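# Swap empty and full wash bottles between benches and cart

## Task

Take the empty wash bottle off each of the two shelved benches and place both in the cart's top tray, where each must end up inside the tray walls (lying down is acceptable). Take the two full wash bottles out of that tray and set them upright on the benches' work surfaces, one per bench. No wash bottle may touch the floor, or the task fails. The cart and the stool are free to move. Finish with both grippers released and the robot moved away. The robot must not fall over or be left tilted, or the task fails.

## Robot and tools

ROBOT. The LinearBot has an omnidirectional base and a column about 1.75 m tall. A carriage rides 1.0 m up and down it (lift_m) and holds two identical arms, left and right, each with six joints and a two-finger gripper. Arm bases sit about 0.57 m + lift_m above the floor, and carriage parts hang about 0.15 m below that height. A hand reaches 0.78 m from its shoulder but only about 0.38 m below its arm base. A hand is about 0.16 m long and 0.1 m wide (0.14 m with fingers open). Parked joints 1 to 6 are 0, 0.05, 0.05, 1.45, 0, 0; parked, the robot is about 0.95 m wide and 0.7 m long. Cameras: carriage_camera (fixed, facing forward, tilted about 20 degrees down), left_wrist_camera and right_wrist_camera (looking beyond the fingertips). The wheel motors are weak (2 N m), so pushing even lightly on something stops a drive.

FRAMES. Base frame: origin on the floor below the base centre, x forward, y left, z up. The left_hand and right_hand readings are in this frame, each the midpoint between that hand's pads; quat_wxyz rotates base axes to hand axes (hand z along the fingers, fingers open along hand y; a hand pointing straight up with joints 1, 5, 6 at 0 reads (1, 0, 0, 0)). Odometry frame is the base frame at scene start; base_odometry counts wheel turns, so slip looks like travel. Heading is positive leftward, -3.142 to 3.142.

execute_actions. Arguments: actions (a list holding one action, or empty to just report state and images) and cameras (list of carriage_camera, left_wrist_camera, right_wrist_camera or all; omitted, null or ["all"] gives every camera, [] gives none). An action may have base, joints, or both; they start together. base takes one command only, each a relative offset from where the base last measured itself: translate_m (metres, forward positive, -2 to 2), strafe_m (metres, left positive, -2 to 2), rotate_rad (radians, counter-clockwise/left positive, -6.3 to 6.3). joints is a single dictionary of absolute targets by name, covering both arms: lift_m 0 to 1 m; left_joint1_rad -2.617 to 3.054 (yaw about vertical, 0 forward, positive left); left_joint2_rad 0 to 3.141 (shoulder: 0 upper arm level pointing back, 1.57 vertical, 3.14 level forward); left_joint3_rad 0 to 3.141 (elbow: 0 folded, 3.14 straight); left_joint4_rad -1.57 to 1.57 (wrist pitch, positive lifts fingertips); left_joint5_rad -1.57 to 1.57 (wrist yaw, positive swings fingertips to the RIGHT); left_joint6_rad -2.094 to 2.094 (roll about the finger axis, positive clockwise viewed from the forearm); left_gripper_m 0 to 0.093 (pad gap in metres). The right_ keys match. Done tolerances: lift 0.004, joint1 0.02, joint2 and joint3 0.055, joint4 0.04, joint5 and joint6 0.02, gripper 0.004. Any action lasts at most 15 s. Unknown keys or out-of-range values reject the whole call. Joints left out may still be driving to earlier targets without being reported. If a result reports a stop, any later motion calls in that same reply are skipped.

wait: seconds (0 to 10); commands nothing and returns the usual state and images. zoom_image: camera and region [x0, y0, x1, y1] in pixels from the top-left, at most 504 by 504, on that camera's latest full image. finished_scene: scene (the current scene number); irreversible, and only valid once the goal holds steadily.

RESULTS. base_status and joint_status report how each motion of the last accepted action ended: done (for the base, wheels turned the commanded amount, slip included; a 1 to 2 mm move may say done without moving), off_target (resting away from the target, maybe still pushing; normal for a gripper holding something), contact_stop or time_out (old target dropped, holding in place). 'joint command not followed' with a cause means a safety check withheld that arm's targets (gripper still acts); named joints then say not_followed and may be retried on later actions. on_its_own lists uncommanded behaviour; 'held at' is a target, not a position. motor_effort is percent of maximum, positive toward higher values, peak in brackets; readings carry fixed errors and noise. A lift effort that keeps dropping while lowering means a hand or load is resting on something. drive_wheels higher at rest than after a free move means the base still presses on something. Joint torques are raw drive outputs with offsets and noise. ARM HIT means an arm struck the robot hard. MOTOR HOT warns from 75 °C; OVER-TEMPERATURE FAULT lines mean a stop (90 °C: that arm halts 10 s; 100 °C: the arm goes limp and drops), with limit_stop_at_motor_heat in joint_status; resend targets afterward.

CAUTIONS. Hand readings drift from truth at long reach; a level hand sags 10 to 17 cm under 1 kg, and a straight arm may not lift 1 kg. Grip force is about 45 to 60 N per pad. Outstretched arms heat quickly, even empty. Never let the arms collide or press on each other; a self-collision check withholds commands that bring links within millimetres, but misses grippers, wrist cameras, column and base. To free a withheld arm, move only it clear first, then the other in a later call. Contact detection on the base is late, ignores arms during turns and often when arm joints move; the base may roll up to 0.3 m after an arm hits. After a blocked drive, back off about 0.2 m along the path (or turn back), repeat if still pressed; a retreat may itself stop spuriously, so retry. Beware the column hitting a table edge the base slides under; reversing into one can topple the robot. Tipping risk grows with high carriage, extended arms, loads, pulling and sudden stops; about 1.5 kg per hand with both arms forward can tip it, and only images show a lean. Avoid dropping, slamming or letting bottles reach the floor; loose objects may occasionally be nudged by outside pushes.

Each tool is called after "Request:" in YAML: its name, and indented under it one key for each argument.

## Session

Request:
execute_actions:
  actions: []

Scene clock: 0.00 s.
Joint torques (N m, as the arm reports them, + toward a larger angle): no reading
base_odometry: x=+0.000 y=+0.000 heading=+0.000 (m, m, rad; odometry frame)
base_status: not commanded
joint_positions: lift_m=+0.297 left_joint1_rad=+0.014 left_joint2_rad=+0.031 left_joint3_rad=+0.046 left_joint4_rad=+1.434 left_joint5_rad=-0.015 left_joint6_rad=+0.017 left_gripper_m=+0.095 right_joint1_rad=+0.010 right_joint2_rad=+0.038 right_joint3_rad=+0.080 right_joint4_rad=+1.480 right_joint5_rad=-0.038 right_joint6_rad=-0.019 right_gripper_m=+0.095
joint_status: not commanded
motor_effort: lift_m=+22 drive_wheels=+5 (%)
left_hand: x=+0.2916 y=+0.3378 z=+1.3142 quat_wxyz=(+0.998, -0.007, +0.061, +0.016) (m; base frame)
right_hand: x=+0.2722 y=-0.3281 z=+1.3241 quat_wxyz=(+0.999, -0.019, +0.025, -0.004) (m; base frame)
pictures: carriage_camera, left_wrist_camera, right_wrist_camera
Images, in order (width x height): carriage_camera 504x504, left_wrist_camera 504x504, right_wrist_camera 504x504.

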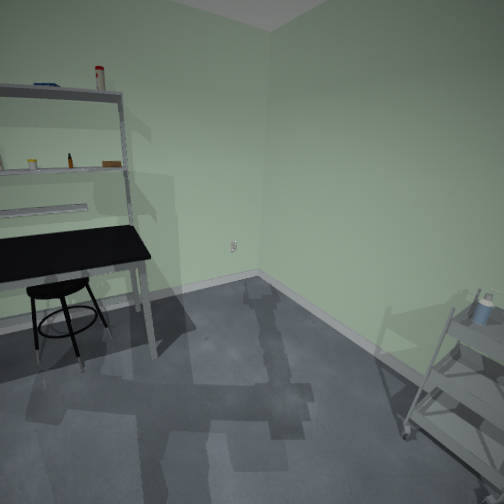

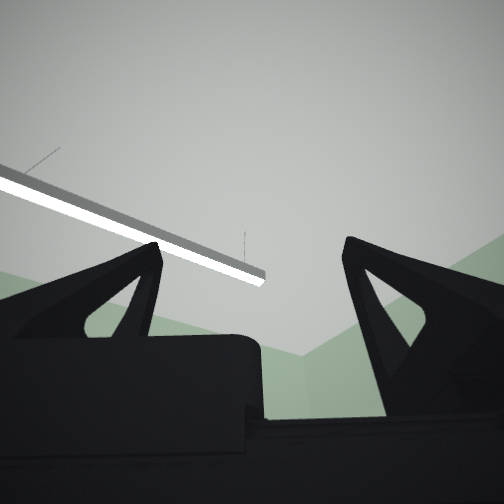

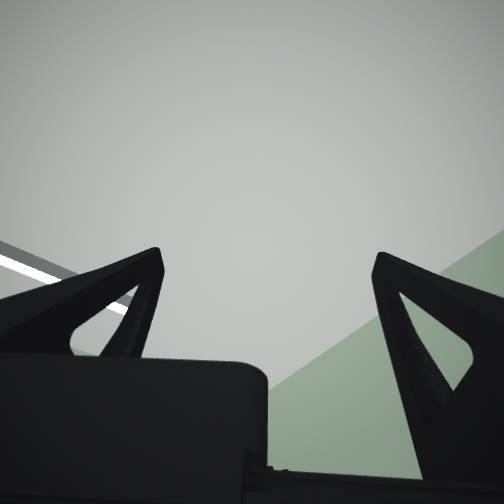

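Request:
execute_actions:
  actions:
    - {"base":{"rotate_rad":-1.04},"joints":{"left_joint1_rad":0,"left_joint2_rad":0.05,"left_joint3_rad":0.05,"left_joint4_rad":0,"left_joint5_rad":0,"left_joint6_rad":0,"right_joint1_rad":0,"right_joint2_rad":0.05,"right_joint3_rad":0.05,"right_joint4_rad":0,"right_joint5_rad":0,"right_joint6_rad":0,"lift_m":0.15}}

Scene clock: 4.33 s.
Joint torques (N m, as the arm reports them, + toward a larger angle): left_arm=[ 0.05  3.77 10.15  2.31 -0.07 -0.05] | right_arm=[-1.05  2.56  6.5   2.23  0.03 -0.04]
base_odometry: x=+0.000 y=+0.000 heading=-1.039 (m, m, rad; odometry frame)
base_status: done
joint_positions: lift_m=+0.150 left_joint1_rad=+0.006 left_joint2_rad=+0.031 left_joint3_rad=+0.046 left_joint4_rad=+0.014 left_joint5_rad=-0.005 left_joint6_rad=+0.006 left_gripper_m=+0.095 right_joint1_rad=+0.009 right_joint2_rad=+0.041 right_joint3_rad=+0.059 right_joint4_rad=+0.014 right_joint5_rad=-0.005 right_joint6_rad=-0.006 right_gripper_m=+0.095
joint_status: all done
motor_effort: lift_m=+22(25) drive_wheels=+10(26) (%)
left_hand: x=+0.5075 y=+0.3371 z=+0.9303 quat_wxyz=(+0.717, -0.002, +0.697, +0.006) (m; base frame)
right_hand: x=+0.5074 y=-0.3317 z=+0.9343 quat_wxyz=(+0.718, -0.007, +0.696, +0.003) (m; base frame)
pictures: carriage_camera, left_wrist_camera, right_wrist_camera
Images, in order (width x height): carriage_camera 504x504, left_wrist_camera 504x504, right_wrist_camera 504x504.

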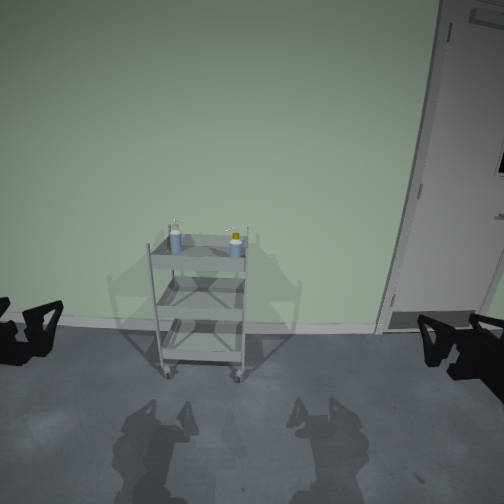

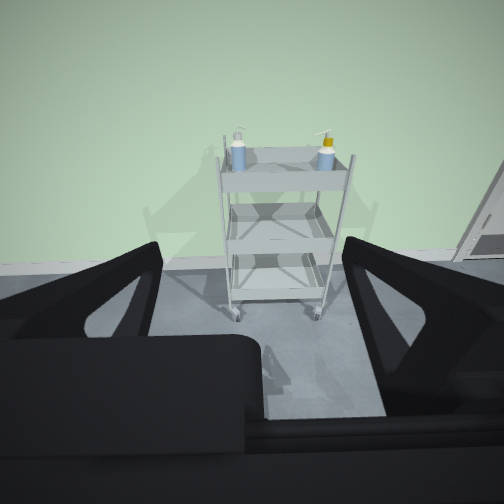

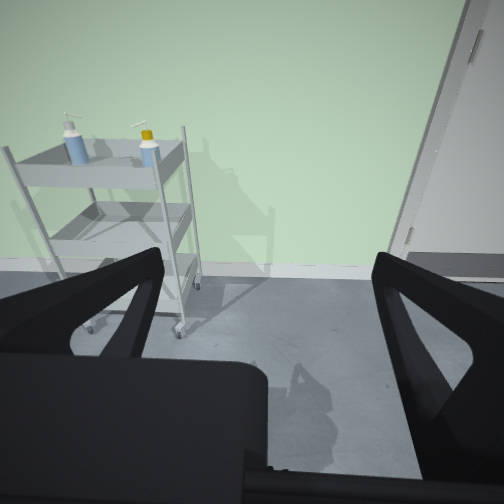

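Request:
execute_actions:
  actions:
    - {"base":{"strafe_m":0.26}}

Request:
execute_actions:
  actions:
    - {"base":{"translate_m":0.55},"joints":{"left_joint1_rad":-0.45,"right_joint1_rad":0.32,"left_joint2_rad":0.5,"left_joint3_rad":0.4,"left_joint4_rad":-0.4,"right_joint2_rad":0.5,"right_joint3_rad":0.4,"right_joint4_rad":-0.4}}

Scene clock: 10.27 s.
Joint torques (N m, as the arm reports them, + toward a larger angle): left_arm=[-0.03  3.72 10.06  2.3  -0.08 -0.05] | right_arm=[-1.    2.57  6.51  2.23  0.02 -0.04]
base_odometry: x=+0.224 y=+0.132 heading=-1.040 (m, m, rad; odometry frame)
base_status: done
joint_positions: lift_m=+0.150 left_joint1_rad=+0.006 left_joint2_rad=+0.031 left_joint3_rad=+0.046 left_joint4_rad=+0.014 left_joint5_rad=-0.004 left_joint6_rad=+0.006 left_gripper_m=+0.095 right_joint1_rad=+0.009 right_joint2_rad=+0.041 right_joint3_rad=+0.059 right_joint4_rad=+0.014 right_joint5_rad=-0.005 right_joint6_rad=-0.006 right_gripper_m=+0.095
joint_status: not commanded
motor_effort: lift_m=+22(22) drive_wheels=-5(28) (%)
left_hand: x=+0.5075 y=+0.3370 z=+0.9303 quat_wxyz=(+0.717, -0.002, +0.697, +0.006) (m; base frame)
right_hand: x=+0.5074 y=-0.3318 z=+0.9343 quat_wxyz=(+0.718, -0.007, +0.696, +0.003) (m; base frame)
pictures: carriage_camera, left_wrist_camera, right_wrist_camera
Images, in order (width x height): carriage_camera 504x504, left_wrist_camera 504x504, right_wrist_camera 504x504.

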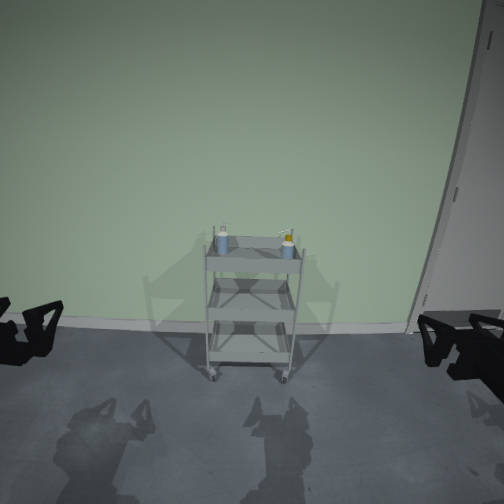

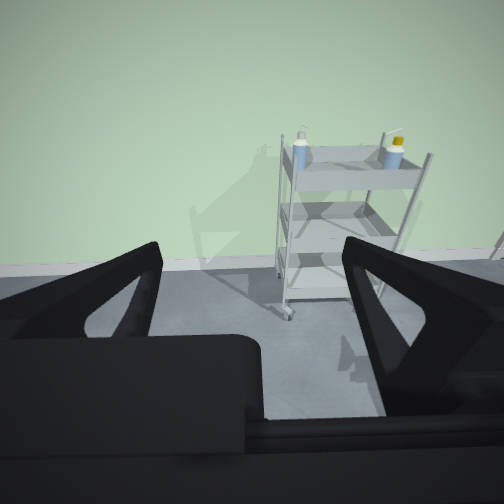

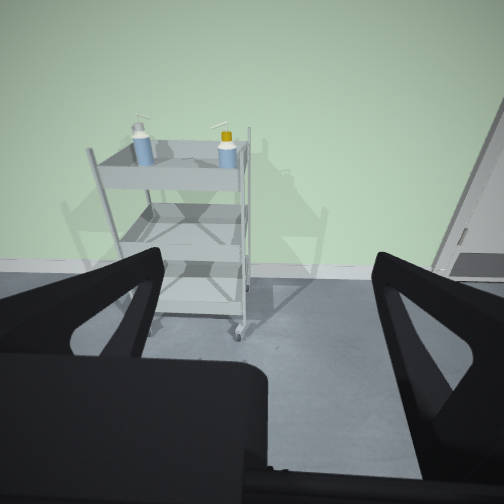

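Scene clock: 13.60 s.
Joint torques (N m, as the arm reports them, + toward a larger angle): left_arm=[ 0.16  2.18 11.37  2.19 -0.11 -0.05] | right_arm=[ 0.43  1.44  7.72  2.13  0.01 -0.04]
base_odometry: x=+0.503 y=-0.342 heading=-1.039 (m, m, rad; odometry frame)
base_status: done
joint_positions: lift_m=+0.150 left_joint1_rad=-0.446 left_joint2_rad=+0.483 left_joint3_rad=+0.384 left_joint4_rad=-0.380 left_joint5_rad=-0.002 left_joint6_rad=+0.006 left_gripper_m=+0.095 right_joint1_rad=+0.313 right_joint2_rad=+0.487 right_joint3_rad=+0.393 right_joint4_rad=-0.381 right_joint5_rad=-0.004 right_joint6_rad=-0.006 right_gripper_m=+0.095
joint_status: all done
motor_effort: lift_m=+22(22) drive_wheels=-5(25) (%)
left_hand: x=+0.4910 y=+0.2254 z=+0.8962 quat_wxyz=(+0.507, +0.191, +0.833, -0.113) (m; base frame)
right_hand: x=+0.5039 y=-0.2558 z=+0.8990 quat_wxyz=(+0.514, -0.136, +0.843, +0.081) (m; base frame)
pictures: carriage_camera, left_wrist_camera, right_wrist_camera
Images, in order (width x height): carriage_camera 504x504, left_wrist_camera 504x504, right_wrist_camera 504x504.

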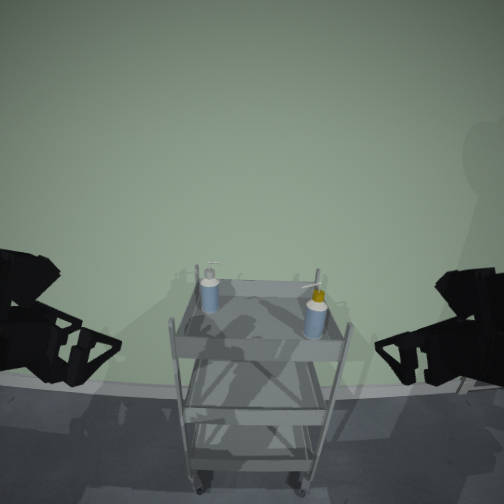

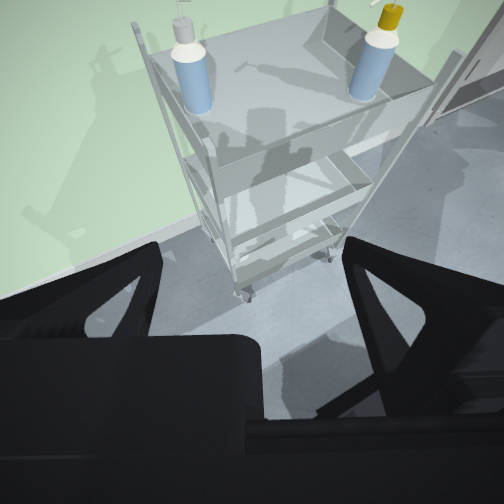

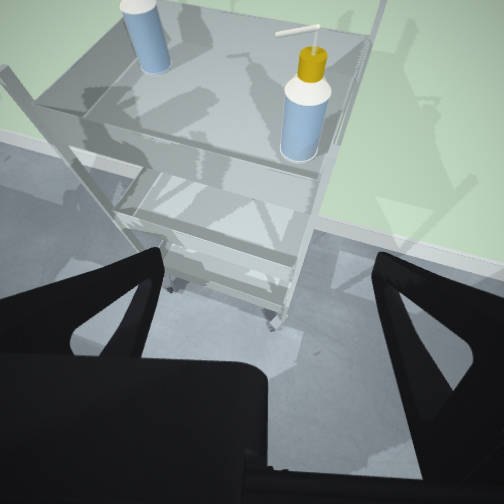

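Request:
execute_actions:
  actions:
    - {"base":{"translate_m":0.205},"joints":{"lift_m":0.1,"left_joint1_rad":-0.422,"left_joint2_rad":1.32,"left_joint3_rad":0.685,"left_joint4_rad":0.135,"right_joint1_rad":0.333,"right_joint2_rad":0.88,"right_joint3_rad":0.7,"right_joint4_rad":-0.535,"left_gripper_m":0.085,"right_gripper_m":0.085}}

Scene clock: 21.10 s.
Joint torques (N m, as the arm reports them, + toward a larger angle): left_arm=[ 1.02 -4.02  9.28  2.36 -0.12 -0.05] | right_arm=[ 0.63 -0.88  7.46  2.03  0.01 -0.04]
base_odometry: x=+0.608 y=-0.519 heading=-1.039 (m, m, rad; odometry frame)
base_status: done
joint_positions: lift_m=+0.100 left_joint1_rad=-0.428 left_joint2_rad=+1.306 left_joint3_rad=+0.689 left_joint4_rad=+0.140 left_joint5_rad=-0.001 left_joint6_rad=+0.006 left_gripper_m=+0.085 right_joint1_rad=+0.324 right_joint2_rad=+0.865 right_joint3_rad=+0.695 right_joint4_rad=-0.526 right_joint5_rad=-0.003 right_joint6_rad=-0.006 right_gripper_m=+0.085
joint_status: all done
motor_effort: lift_m=+22(24) drive_wheels=-3(30) (%)
left_hand: x=+0.6290 y=+0.1674 z=+0.8503 quat_wxyz=(+0.508, +0.183, +0.834, -0.109) (m; base frame)
right_hand: x=+0.5354 y=-0.2423 z=+0.8623 quat_wxyz=(+0.418, -0.149, +0.894, +0.068) (m; base frame)
pictures: carriage_camera, left_wrist_camera, right_wrist_camera
Images, in order (width x height): carriage_camera 504x504, left_wrist_camera 504x504, right_wrist_camera 504x504.

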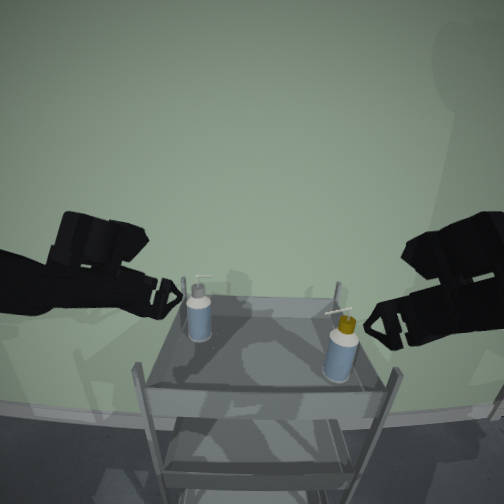

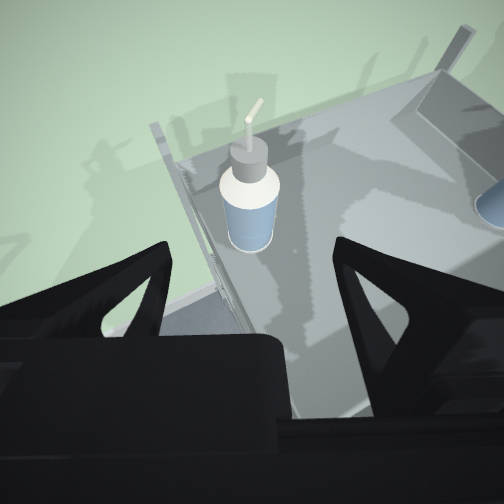

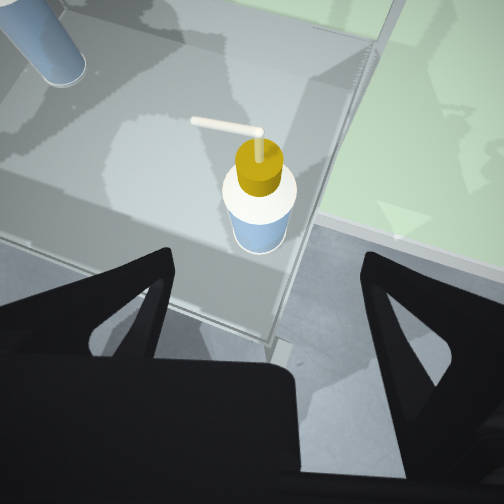

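Request:
execute_actions:
  actions:
    - {"joints":{"left_joint2_rad":2.01,"left_joint3_rad":1.095,"left_joint4_rad":0.315,"right_joint2_rad":1.465,"right_joint3_rad":0.514,"right_joint4_rad":0.23,"left_gripper_m":0.078,"right_gripper_m":0.078}}

Request:
zoom_image:
  camera: "carriage_camera"
  region: [100, 240, 440, 430]

Scene clock: 28.10 s.
Joint torques (N m, as the arm reports them, + toward a larger angle): left_arm=[  1.   -10.25   9.45   2.25  -0.11  -0.06] | right_arm=[ 0.52  2.82  3.85  2.41 -0.8   0.07]
base_odometry: x=+0.607 y=-0.519 heading=-1.039 (m, m, rad; odometry frame)
base_status: not commanded
joint_positions: lift_m=+0.100 left_joint1_rad=-0.426 left_joint2_rad=+2.003 left_joint3_rad=+1.083 left_joint4_rad=+0.321 left_joint5_rad=-0.001 left_joint6_rad=+0.006 left_gripper_m=+0.078 right_joint1_rad=+0.325 right_joint2_rad=+1.353 right_joint3_rad=+0.551 right_joint4_rad=+0.214 right_joint5_rad=+0.096 right_joint6_rad=-0.015 right_gripper_m=+0.078
joint_status: right_joint2_rad off_target (ended at +1.353, target +1.465); the others done
motor_effort: lift_m=+18(22) drive_wheels=+13(17) (%)
left_hand: x=+0.7439 y=+0.1159 z=+0.7441 quat_wxyz=(+0.457, +0.189, +0.864, -0.097) (m; base frame)
right_hand: x=+0.6270 y=-0.2290 z=+0.7889 quat_wxyz=(+0.472, -0.127, +0.872, +0.031) (m; base frame)
pictures: carriage_camera, left_wrist_camera, right_wrist_camera
Images, in order (width x height): carriage_camera 504x504, left_wrist_camera 504x504, right_wrist_camera 504x504.

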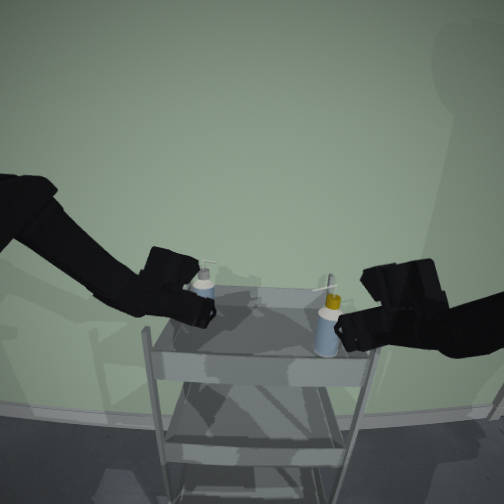

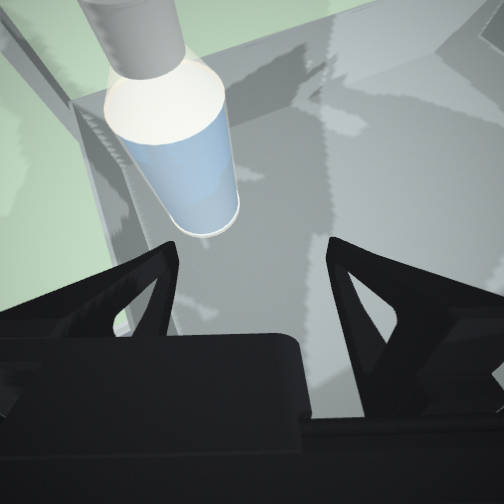

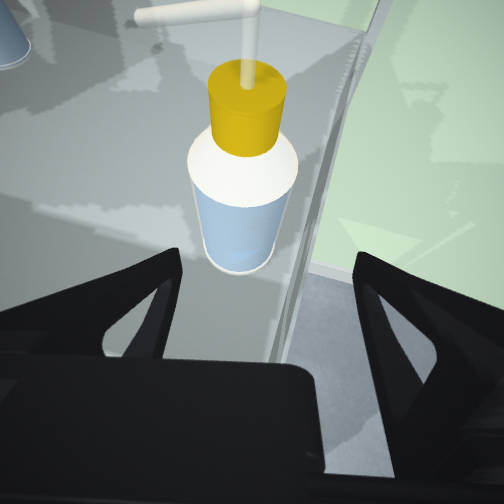

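Region (100, 240, 440, 430) of carriage_camera's 504x504 image, scaled by 1.482, with more detail than that image has; it fills the top 282 rows of this view, and the rest is white.

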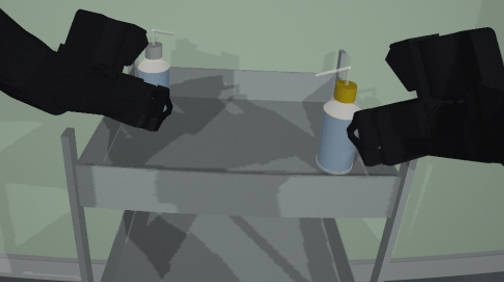

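Request:
execute_actions:
  actions: []

Scene clock: 32.53 s.
Joint torques (N m, as the arm reports them, + toward a larger angle): left_arm=[  0.93 -10.24   9.39   2.24  -0.12  -0.05] | right_arm=[ 0.49  2.81  3.86  2.41 -0.8   0.07]
base_odometry: x=+0.607 y=-0.519 heading=-1.039 (m, m, rad; odometry frame)
base_status: not commanded
joint_positions: lift_m=+0.100 left_joint1_rad=-0.426 left_joint2_rad=+2.003 left_joint3_rad=+1.083 left_joint4_rad=+0.321 left_joint5_rad=-0.001 left_joint6_rad=+0.006 left_gripper_m=+0.078 right_joint1_rad=+0.325 right_joint2_rad=+1.353 right_joint3_rad=+0.551 right_joint4_rad=+0.214 right_joint5_rad=+0.096 right_joint6_rad=-0.015 right_gripper_m=+0.078
joint_status: right_joint2_rad off_target (ended at +1.353, target +1.465); the others done
motor_effort: lift_m=+18(22) drive_wheels=+13(17) (%)
left_hand: x=+0.7439 y=+0.1159 z=+0.7441 quat_wxyz=(+0.457, +0.189, +0.864, -0.097) (m; base frame)
right_hand: x=+0.6270 y=-0.2290 z=+0.7889 quat_wxyz=(+0.472, -0.127, +0.872, +0.031) (m; base frame)
pictures: carriage_camera, left_wrist_camera, right_wrist_camera
Images, in order (width x height): carriage_camera 504x504, left_wrist_camera 504x504, right_wrist_camera 504x504.

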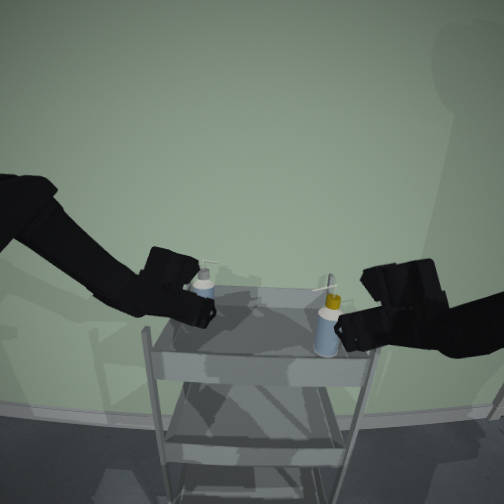

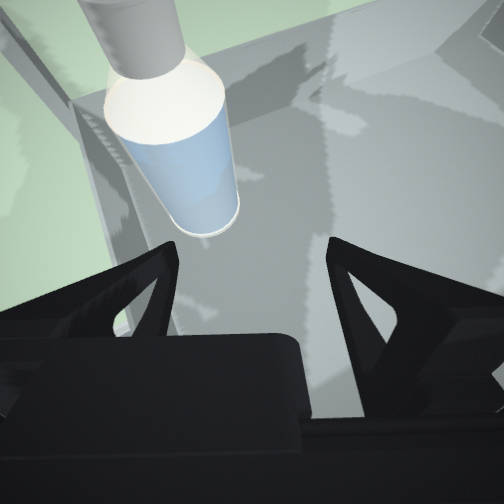

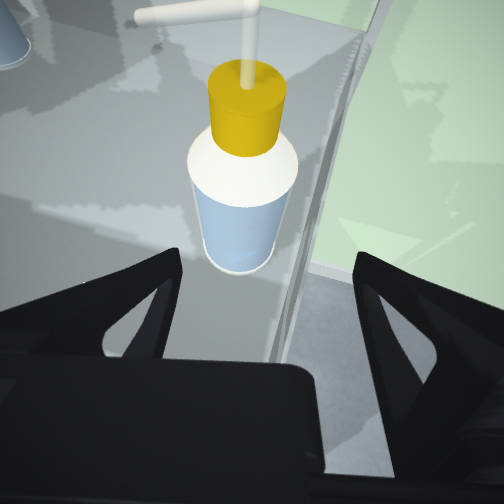

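Request:
execute_actions:
  actions:
    - {"joints":{"lift_m":0.2,"right_joint2_rad":0.87,"right_joint3_rad":0.6,"right_joint4_rad":-0.3,"right_joint5_rad":0,"left_joint2_rad":1.6,"left_joint3_rad":0.85,"left_joint4_rad":0.2}}

Scene clock: 35.20 s.
Joint torques (N m, as the arm reports them, + toward a larger angle): left_arm=[ 0.85 -6.72  6.37  2.17 -0.11 -0.06] | right_arm=[ 0.44 -3.18  6.91  2.03 -0.09  0.01]
base_odometry: x=+0.607 y=-0.519 heading=-1.039 (m, m, rad; odometry frame)
base_status: not commanded
joint_positions: lift_m=+0.200 left_joint1_rad=-0.426 left_joint2_rad=+1.588 left_joint3_rad=+0.884 left_joint4_rad=+0.224 left_joint5_rad=-0.001 left_joint6_rad=+0.006 left_gripper_m=+0.078 right_joint1_rad=+0.326 right_joint2_rad=+0.881 right_joint3_rad=+0.605 right_joint4_rad=-0.277 right_joint5_rad=+0.009 right_joint6_rad=-0.010 right_gripper_m=+0.078
joint_status: all done
motor_effort: lift_m=+21(27) drive_wheels=+2(13) (%)
left_hand: x=+0.6880 y=+0.1413 z=+0.9388 quat_wxyz=(+0.507, +0.183, +0.835, -0.108) (m; base frame)
right_hand: x=+0.5588 y=-0.2359 z=+0.9669 quat_wxyz=(+0.482, -0.144, +0.861, +0.073) (m; base frame)
pictures: carriage_camera, left_wrist_camera, right_wrist_camera
Images, in order (width x height): carriage_camera 504x504, left_wrist_camera 504x504, right_wrist_camera 504x504.

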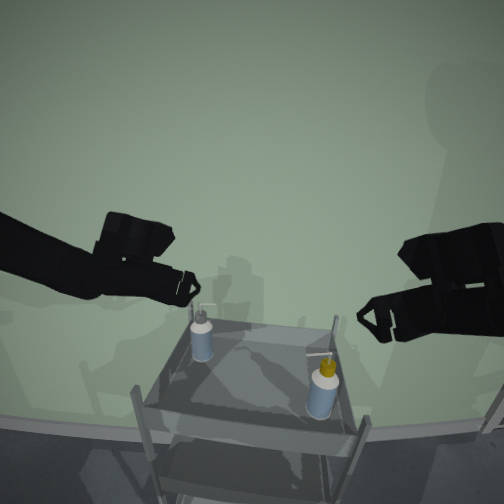

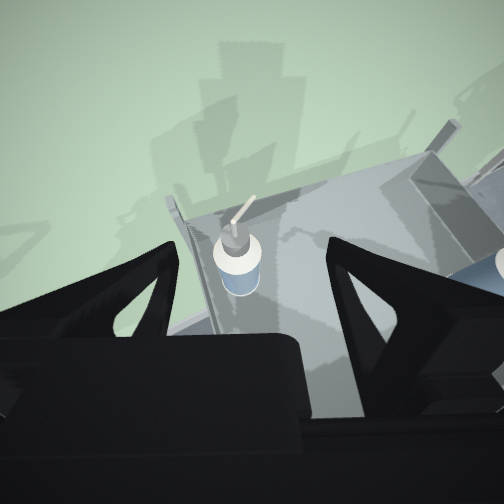

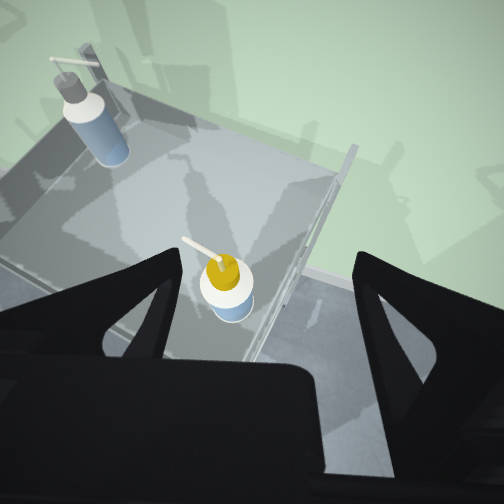

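Request:
execute_actions:
  actions: []
  cameras: ["carriage_camera","left_wrist_camera"]

Scene clock: 49.50 s.
Joint torques (N m, as the arm reports them, + toward a larger angle): left_arm=[ 0.92 -6.74  6.32  2.17 -0.12 -0.05] | right_arm=[ 0.45 -3.18  6.9   2.04 -0.09  0.  ]
base_odometry: x=+0.607 y=-0.519 heading=-1.039 (m, m, rad; odometry frame)
base_status: not commanded
joint_positions: lift_m=+0.200 left_joint1_rad=-0.426 left_joint2_rad=+1.588 left_joint3_rad=+0.884 left_joint4_rad=+0.223 left_joint5_rad=-0.001 left_joint6_rad=+0.006 left_gripper_m=+0.078 right_joint1_rad=+0.326 right_joint2_rad=+0.881 right_joint3_rad=+0.605 right_joint4_rad=-0.278 right_joint5_rad=+0.009 right_joint6_rad=-0.010 right_gripper_m=+0.078
joint_status: all done
motor_effort: lift_m=+21(27) drive_wheels=+3(13) (%)
left_hand: x=+0.6879 y=+0.1414 z=+0.9387 quat_wxyz=(+0.507, +0.183, +0.835, -0.108) (m; base frame)
right_hand: x=+0.5587 y=-0.2359 z=+0.9667 quat_wxyz=(+0.481, -0.144, +0.862, +0.073) (m; base frame)
pictures: carriage_camera, left_wrist_camera
Images, in order (width x height): carriage_camera 504x504, left_wrist_camera 504x504.

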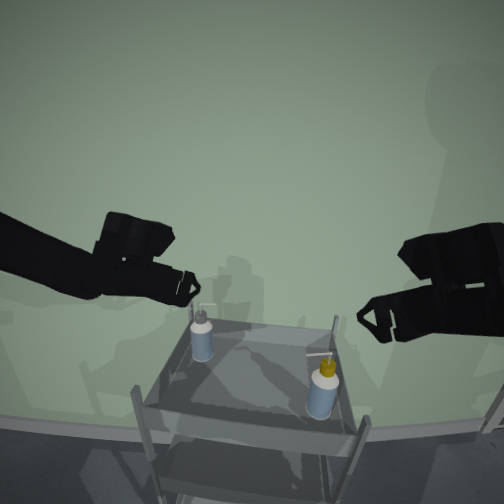

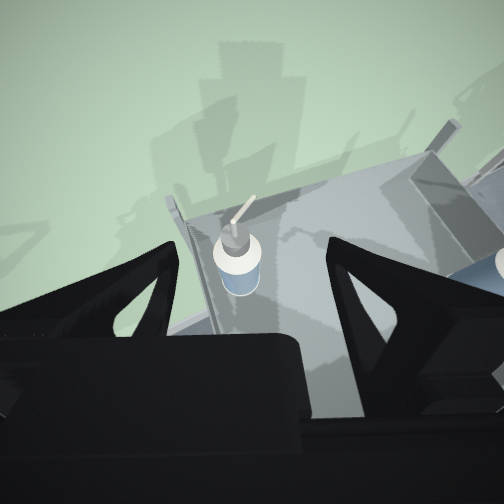

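Request:
execute_actions:
  actions:
    - {"joints":{"lift_m":0.1,"right_joint1_rad":-0.17,"right_joint2_rad":0.7,"right_joint3_rad":0.6,"right_joint4_rad":-0.45,"left_joint1_rad":-0.385,"left_joint2_rad":1.77,"left_joint3_rad":0.975,"left_joint4_rad":0.235}}
  cameras: ["carriage_camera","left_wrist_camera"]

Scene clock: 53.07 s.
Joint torques (N m, as the arm reports them, + toward a larger angle): left_arm=[ 0.6  -8.78  9.78  2.32 -0.12 -0.05] | right_arm=[-0.86 -1.52  6.85  2.18 -0.05 -0.01]
base_odometry: x=+0.607 y=-0.519 heading=-1.039 (m, m, rad; odometry frame)
base_status: not commanded
joint_positions: lift_m=+0.100 left_joint1_rad=-0.385 left_joint2_rad=+1.767 left_joint3_rad=+0.965 left_joint4_rad=+0.236 left_joint5_rad=+0.000 left_joint6_rad=+0.006 left_gripper_m=+0.078 right_joint1_rad=-0.163 right_joint2_rad=+0.709 right_joint3_rad=+0.605 right_joint4_rad=-0.440 right_joint5_rad=+0.004 right_joint6_rad=-0.009 right_gripper_m=+0.078
joint_status: all done
motor_effort: lift_m=+22(22) drive_wheels=+3(4) (%)
left_hand: x=+0.7178 y=+0.1497 z=+0.7939 quat_wxyz=(+0.473, +0.170, +0.860, -0.091) (m; base frame)
right_hand: x=+0.5376 y=-0.3809 z=+0.8803 quat_wxyz=(+0.489, +0.068, +0.868, -0.044) (m; base frame)
pictures: carriage_camera, left_wrist_camera
Images, in order (width x height): carriage_camera 504x504, left_wrist_camera 504x504.

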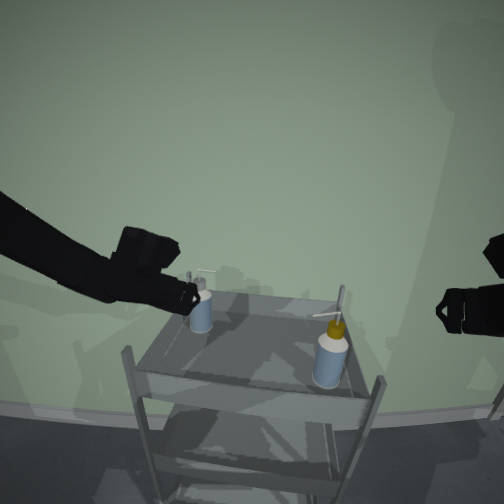

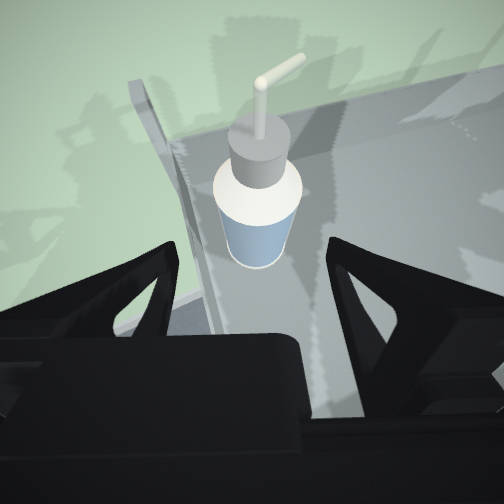

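Request:
execute_actions:
  actions:
    - {"joints":{"left_joint1_rad":-0.393,"left_joint2_rad":2.09,"left_joint3_rad":1.232,"left_joint4_rad":0.293}}
  cameras: ["carriage_camera","left_wrist_camera"]

Scene clock: 55.50 s.
Joint torques (N m, as the arm reports them, + toward a larger angle): left_arm=[  0.01 -10.93  10.25   2.25  -0.13  -0.06] | right_arm=[-0.85 -1.52  6.85  2.17 -0.05  0.  ]
base_odometry: x=+0.607 y=-0.519 heading=-1.039 (m, m, rad; odometry frame)
base_status: not commanded
joint_positions: lift_m=+0.100 left_joint1_rad=-0.386 left_joint2_rad=+2.079 left_joint3_rad=+1.213 left_joint4_rad=+0.300 left_joint5_rad=+0.000 left_joint6_rad=+0.006 left_gripper_m=+0.078 right_joint1_rad=-0.163 right_joint2_rad=+0.709 right_joint3_rad=+0.605 right_joint4_rad=-0.440 right_joint5_rad=+0.004 right_joint6_rad=-0.009 right_gripper_m=+0.078
joint_status: all done
motor_effort: lift_m=+22(22) drive_wheels=+3(1) (%)
left_hand: x=+0.7809 y=+0.1236 z=+0.7528 quat_wxyz=(+0.473, +0.171, +0.859, -0.091) (m; base frame)
right_hand: x=+0.5376 y=-0.3809 z=+0.8803 quat_wxyz=(+0.489, +0.068, +0.868, -0.044) (m; base frame)
pictures: carriage_camera, left_wrist_camera
Images, in order (width x height): carriage_camera 504x504, left_wrist_camera 504x504.

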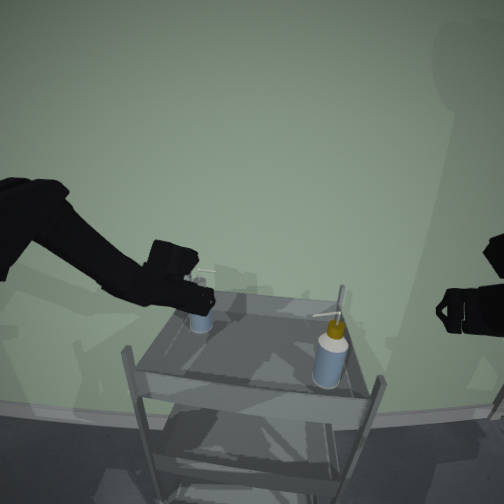

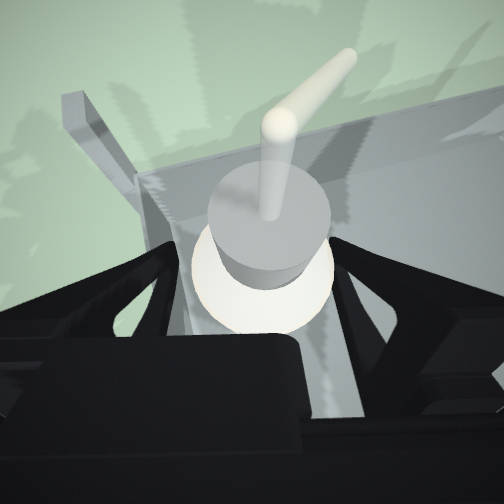

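Request:
execute_actions:
  actions:
    - {"joints":{"lift_m":0.09,"left_gripper_m":0.064}}
  cameras: []

Request:
execute_actions:
  actions:
    - {"joints":{"left_gripper_m":0.04}}
  cameras: ["left_wrist_camera"]

Scene clock: 57.00 s.
Joint torques (N m, as the arm reports them, + toward a larger angle): left_arm=[  0.27 -10.94  10.1    2.25  -0.17  -0.05] | right_arm=[-0.83 -1.62  6.76  2.22 -0.05  0.  ]
base_odometry: x=+0.607 y=-0.519 heading=-1.039 (m, m, rad; odometry frame)
base_status: not commanded
joint_positions: lift_m=+0.090 left_joint1_rad=-0.389 left_joint2_rad=+2.080 left_joint3_rad=+1.215 left_joint4_rad=+0.303 left_joint5_rad=+0.004 left_joint6_rad=+0.006 left_gripper_m=+0.064 right_joint1_rad=-0.163 right_joint2_rad=+0.709 right_joint3_rad=+0.605 right_joint4_rad=-0.444 right_joint5_rad=+0.004 right_joint6_rad=-0.009 right_gripper_m=+0.078
joint_status: all done
motor_effort: lift_m=+23(23) drive_wheels=+3(4) (%)
left_hand: x=+0.7808 y=+0.1211 z=+0.7435 quat_wxyz=(+0.474, +0.173, +0.858, -0.094) (m; base frame)
right_hand: x=+0.5370 y=-0.3808 z=+0.8693 quat_wxyz=(+0.487, +0.068, +0.869, -0.044) (m; base frame)
pictures: none
No camera images: the call's "cameras" was empty. Leave "cameras" out to get every camera's image.

Scene clock: 57.50 s.
Joint torques (N m, as the arm reports them, + toward a larger angle): left_arm=[  0.31 -10.97   9.93   2.2   -0.17  -0.05] | right_arm=[-0.86 -1.57  6.82  2.21 -0.05  0.  ]
base_odometry: x=+0.607 y=-0.519 heading=-1.039 (m, m, rad; odometry frame)
base_status: not commanded
joint_positions: lift_m=+0.090 left_joint1_rad=-0.390 left_joint2_rad=+2.080 left_joint3_rad=+1.215 left_joint4_rad=+0.304 left_joint5_rad=+0.005 left_joint6_rad=+0.006 left_gripper_m=+0.056 right_joint1_rad=-0.163 right_joint2_rad=+0.709 right_joint3_rad=+0.605 right_joint4_rad=-0.444 right_joint5_rad=+0.004 right_joint6_rad=-0.009 right_gripper_m=+0.078
joint_status: left_gripper_m off_target (ended at +0.056, target +0.040)
motor_effort: lift_m=+23(23) drive_wheels=+3(1) (%)
left_hand: x=+0.7807 y=+0.1206 z=+0.7437 quat_wxyz=(+0.475, +0.173, +0.858, -0.094) (m; base frame)
right_hand: x=+0.5370 y=-0.3808 z=+0.8693 quat_wxyz=(+0.487, +0.068, +0.869, -0.044) (m; base frame)
pictures: left_wrist_camera
Images, in order (width x height): left_wrist_camera 504x504.

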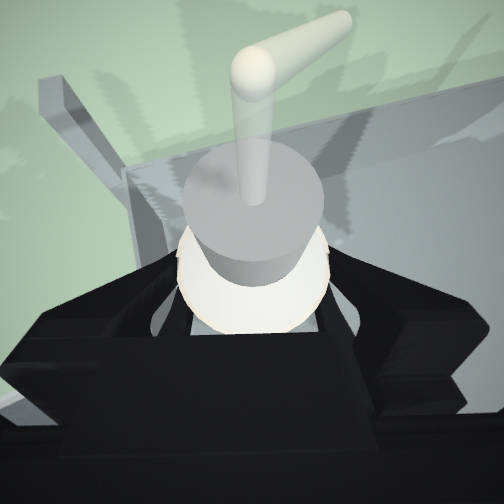

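Request:
execute_actions:
  actions:
    - {"joints":{"lift_m":0.19,"left_joint2_rad":1.79,"left_joint3_rad":1.235,"left_joint4_rad":0.06,"right_joint1_rad":-0.33,"right_joint2_rad":0.6,"right_joint3_rad":0.55,"right_joint4_rad":-0.55,"right_gripper_m":0.075}}
  cameras: ["carriage_camera"]

Scene clock: 64.77 s.
Joint torques (N m, as the arm reports them, + toward a larger angle): left_arm=[ 0.24 -9.35 10.01  2.77 -0.13 -0.06] | right_arm=[-0.86 -1.06  6.83  2.11 -0.04  0.  ]
base_odometry: x=+0.607 y=-0.519 heading=-1.039 (m, m, rad; odometry frame)
base_status: not commanded
joint_positions: lift_m=+0.190 left_joint1_rad=-0.390 left_joint2_rad=+1.783 left_joint3_rad=+1.233 left_joint4_rad=+0.020 left_joint5_rad=+0.001 left_joint6_rad=+0.006 left_gripper_m=+0.056 right_joint1_rad=-0.323 right_joint2_rad=+0.612 right_joint3_rad=+0.555 right_joint4_rad=-0.539 right_joint5_rad=+0.003 right_joint6_rad=-0.009 right_gripper_m=+0.075
joint_status: left_joint4_rad off_target (ended at +0.020, target +0.060); the others done
motor_effort: lift_m=+22(29) drive_wheels=+0(1) (%)
left_hand: x=+0.7498 y=+0.1340 z=+0.9481 quat_wxyz=(+0.488, +0.171, +0.851, -0.095) (m; base frame)
right_hand: x=+0.5036 y=-0.4163 z=+0.9509 quat_wxyz=(+0.462, +0.139, +0.873, -0.079) (m; base frame)
pictures: carriage_camera
Images, in order (width x height): carriage_camera 504x504.

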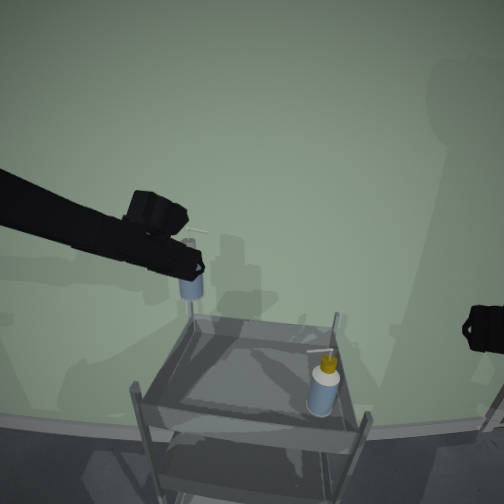

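Request:
execute_actions:
  actions:
    - {"base":{"strafe_m":0.26},"joints":{"lift_m":0.14,"left_joint1_rad":0.0,"left_joint2_rad":0.35,"left_joint3_rad":0.5,"left_joint4_rad":-0.67}}
  cameras: ["carriage_camera","right_wrist_camera"]

Scene clock: 68.03 s.
Joint torques (N m, as the arm reports them, + toward a larger angle): left_arm=[ 0.83  0.29  8.25  2.78 -0.1  -0.05] | right_arm=[-0.85 -1.06  6.75  2.15 -0.04  0.  ]
base_odometry: x=+0.832 y=-0.387 heading=-1.039 (m, m, rad; odometry frame)
base_status: done
joint_positions: lift_m=+0.140 left_joint1_rad=-0.003 left_joint2_rad=+0.373 left_joint3_rad=+0.513 left_joint4_rad=-0.711 left_joint5_rad=-0.005 left_joint6_rad=+0.006 left_gripper_m=+0.056 right_joint1_rad=-0.323 right_joint2_rad=+0.612 right_joint3_rad=+0.555 right_joint4_rad=-0.544 right_joint5_rad=+0.003 right_joint6_rad=-0.008 right_gripper_m=+0.075
joint_status: left_joint4_rad off_target (ended at -0.711, target -0.670); the others done
motor_effort: lift_m=+23(23) drive_wheels=-3(23) (%)
left_hand: x=+0.4767 y=+0.3349 z=+0.8979 quat_wxyz=(+0.479, +0.003, +0.878, +0.003) (m; base frame)
right_hand: x=+0.5030 y=-0.4161 z=+0.8998 quat_wxyz=(+0.459, +0.139, +0.874, -0.078) (m; base frame)
pictures: carriage_camera, right_wrist_camera
Images, in order (width x height): carriage_camera 504x504, right_wrist_camera 504x504.

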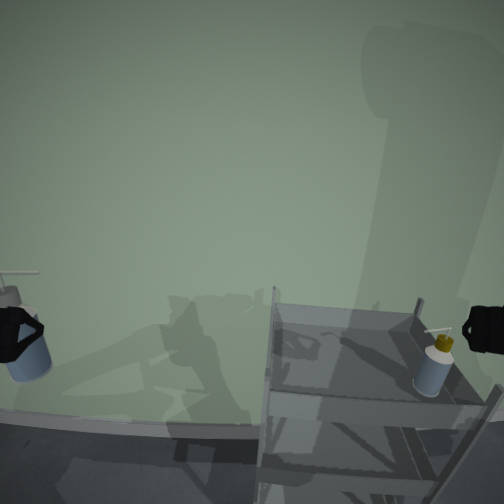

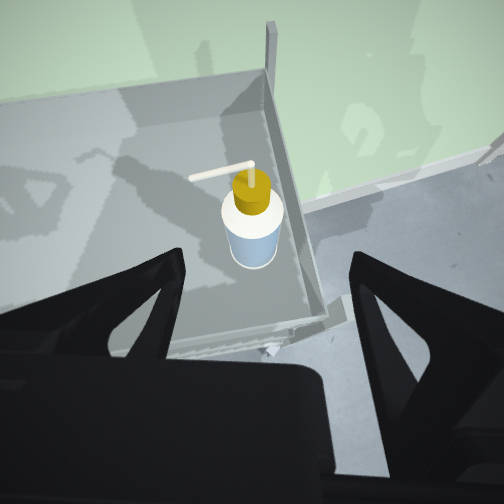

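Request:
execute_actions:
  actions:
    - {"joints":{"lift_m":0.09,"right_joint1_rad":-0.272,"right_joint2_rad":0.91,"right_joint3_rad":0.395,"right_joint4_rad":-0.1}}
  cameras: ["carriage_camera","right_wrist_camera"]

Scene clock: 73.17 s.
Joint torques (N m, as the arm reports them, + toward a larger angle): left_arm=[ 0.84  0.29  8.84  2.86 -0.09 -0.05] | right_arm=[ 0.48 -1.06  7.43  2.25 -0.04 -0.01]
base_odometry: x=+0.832 y=-0.387 heading=-1.039 (m, m, rad; odometry frame)
base_status: not commanded
joint_positions: lift_m=+0.090 left_joint1_rad=-0.003 left_joint2_rad=+0.373 left_joint3_rad=+0.506 left_joint4_rad=-0.725 left_joint5_rad=-0.004 left_joint6_rad=+0.006 left_gripper_m=+0.056 right_joint1_rad=-0.280 right_joint2_rad=+0.896 right_joint3_rad=+0.390 right_joint4_rad=-0.104 right_joint5_rad=+0.003 right_joint6_rad=-0.008 right_gripper_m=+0.075
joint_status: all done
motor_effort: lift_m=+23(24) drive_wheels=-2(2) (%)
left_hand: x=+0.4746 y=+0.3348 z=+0.8421 quat_wxyz=(+0.470, +0.003, +0.883, +0.003) (m; base frame)
right_hand: x=+0.5496 y=-0.4181 z=+0.7902 quat_wxyz=(+0.457, +0.121, +0.879, -0.068) (m; base frame)
pictures: carriage_camera, right_wrist_camera
Images, in order (width x height): carriage_camera 504x504, right_wrist_camera 504x504.

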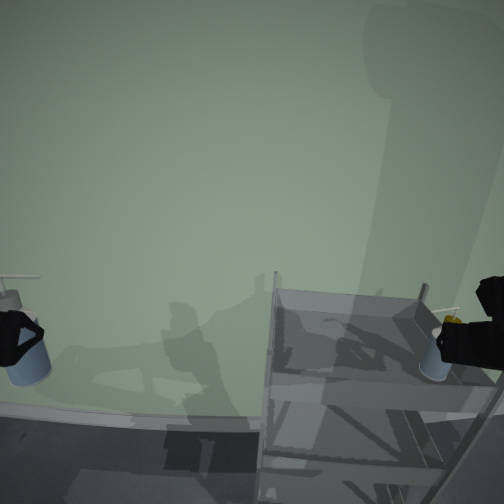

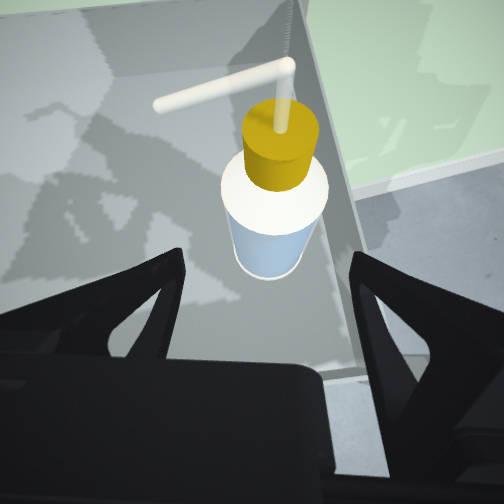

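Request:
execute_actions:
  actions:
    - {"joints":{"right_joint1_rad":-0.295,"right_joint2_rad":1.372,"right_joint3_rad":0.445,"right_joint4_rad":0.315}}
  cameras: ["carriage_camera","right_wrist_camera"]

Scene clock: 75.60 s.
Joint torques (N m, as the arm reports them, + toward a larger angle): left_arm=[ 0.84  0.33  8.79  2.86 -0.09 -0.06] | right_arm=[-0.99 -4.45  6.26  2.3  -0.04 -0.01]
base_odometry: x=+0.832 y=-0.387 heading=-1.039 (m, m, rad; odometry frame)
base_status: not commanded
joint_positions: lift_m=+0.090 left_joint1_rad=-0.003 left_joint2_rad=+0.373 left_joint3_rad=+0.506 left_joint4_rad=-0.725 left_joint5_rad=-0.004 left_joint6_rad=+0.006 left_gripper_m=+0.056 right_joint1_rad=-0.286 right_joint2_rad=+1.358 right_joint3_rad=+0.442 right_joint4_rad=+0.308 right_joint5_rad=+0.003 right_joint6_rad=-0.008 right_gripper_m=+0.075
joint_status: all done
motor_effort: lift_m=+23(23) drive_wheels=-3(2) (%)
left_hand: x=+0.4746 y=+0.3348 z=+0.8421 quat_wxyz=(+0.470, +0.003, +0.883, +0.003) (m; base frame)
right_hand: x=+0.6094 y=-0.4377 z=+0.7509 quat_wxyz=(+0.458, +0.123, +0.878, -0.069) (m; base frame)
pictures: carriage_camera, right_wrist_camera
Images, in order (width x height): carriage_camera 504x504, right_wrist_camera 504x504.

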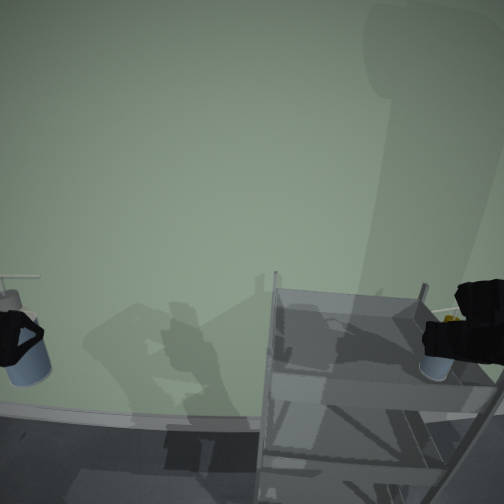

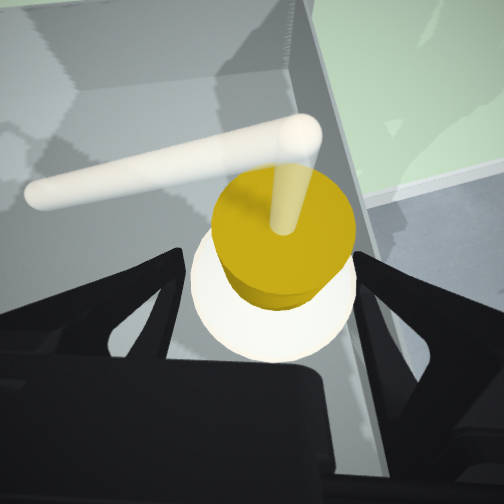

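Request:
execute_actions:
  actions:
    - {"joints":{"lift_m":0.08,"right_gripper_m":0.064}}
  cameras: []

Request:
execute_actions:
  actions:
    - {"joints":{"right_gripper_m":0.04}}
  cameras: ["right_wrist_camera"]

Scene clock: 76.90 s.
Joint torques (N m, as the arm reports them, + toward a larger angle): left_arm=[ 0.92  0.27  8.87  2.84 -0.09 -0.06] | right_arm=[-1.04 -4.49  6.25  2.21 -0.07  0.  ]
base_odometry: x=+0.832 y=-0.387 heading=-1.039 (m, m, rad; odometry frame)
base_status: not commanded
joint_positions: lift_m=+0.080 left_joint1_rad=-0.003 left_joint2_rad=+0.373 left_joint3_rad=+0.506 left_joint4_rad=-0.724 left_joint5_rad=-0.004 left_joint6_rad=+0.006 left_gripper_m=+0.056 right_joint1_rad=-0.286 right_joint2_rad=+1.359 right_joint3_rad=+0.442 right_joint4_rad=+0.317 right_joint5_rad=+0.005 right_joint6_rad=-0.008 right_gripper_m=+0.064
joint_status: all done
motor_effort: lift_m=+24(25) drive_wheels=-3(1) (%)
left_hand: x=+0.4747 y=+0.3348 z=+0.8321 quat_wxyz=(+0.470, +0.003, +0.883, +0.003) (m; base frame)
right_hand: x=+0.6105 y=-0.4384 z=+0.7425 quat_wxyz=(+0.461, +0.124, +0.876, -0.071) (m; base frame)
pictures: none
No camera images: the call's "cameras" was empty. Leave "cameras" out to get every camera's image.

Scene clock: 77.40 s.
Joint torques (N m, as the arm reports them, + toward a larger angle): left_arm=[ 0.8   0.32  8.67  2.83 -0.09 -0.05] | right_arm=[-0.94 -4.49  6.32  2.18 -0.08 -0.05]
base_odometry: x=+0.832 y=-0.387 heading=-1.039 (m, m, rad; odometry frame)
base_status: not commanded
joint_positions: lift_m=+0.080 left_joint1_rad=-0.003 left_joint2_rad=+0.373 left_joint3_rad=+0.506 left_joint4_rad=-0.724 left_joint5_rad=-0.004 left_joint6_rad=+0.006 left_gripper_m=+0.056 right_joint1_rad=-0.287 right_joint2_rad=+1.359 right_joint3_rad=+0.442 right_joint4_rad=+0.318 right_joint5_rad=+0.007 right_joint6_rad=-0.006 right_gripper_m=+0.056
joint_status: right_gripper_m off_target (ended at +0.056, target +0.040)
motor_effort: lift_m=+24(24) drive_wheels=-2(2) (%)
left_hand: x=+0.4747 y=+0.3348 z=+0.8321 quat_wxyz=(+0.470, +0.003, +0.883, +0.003) (m; base frame)
right_hand: x=+0.6105 y=-0.4390 z=+0.7427 quat_wxyz=(+0.462, +0.126, +0.875, -0.071) (m; base frame)
pictures: right_wrist_camera
Images, in order (width x height): right_wrist_camera 504x504.

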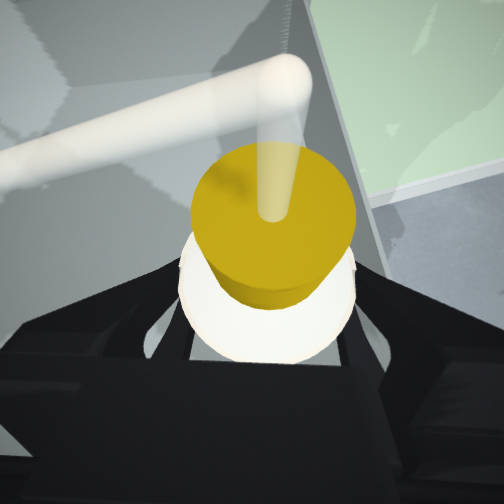

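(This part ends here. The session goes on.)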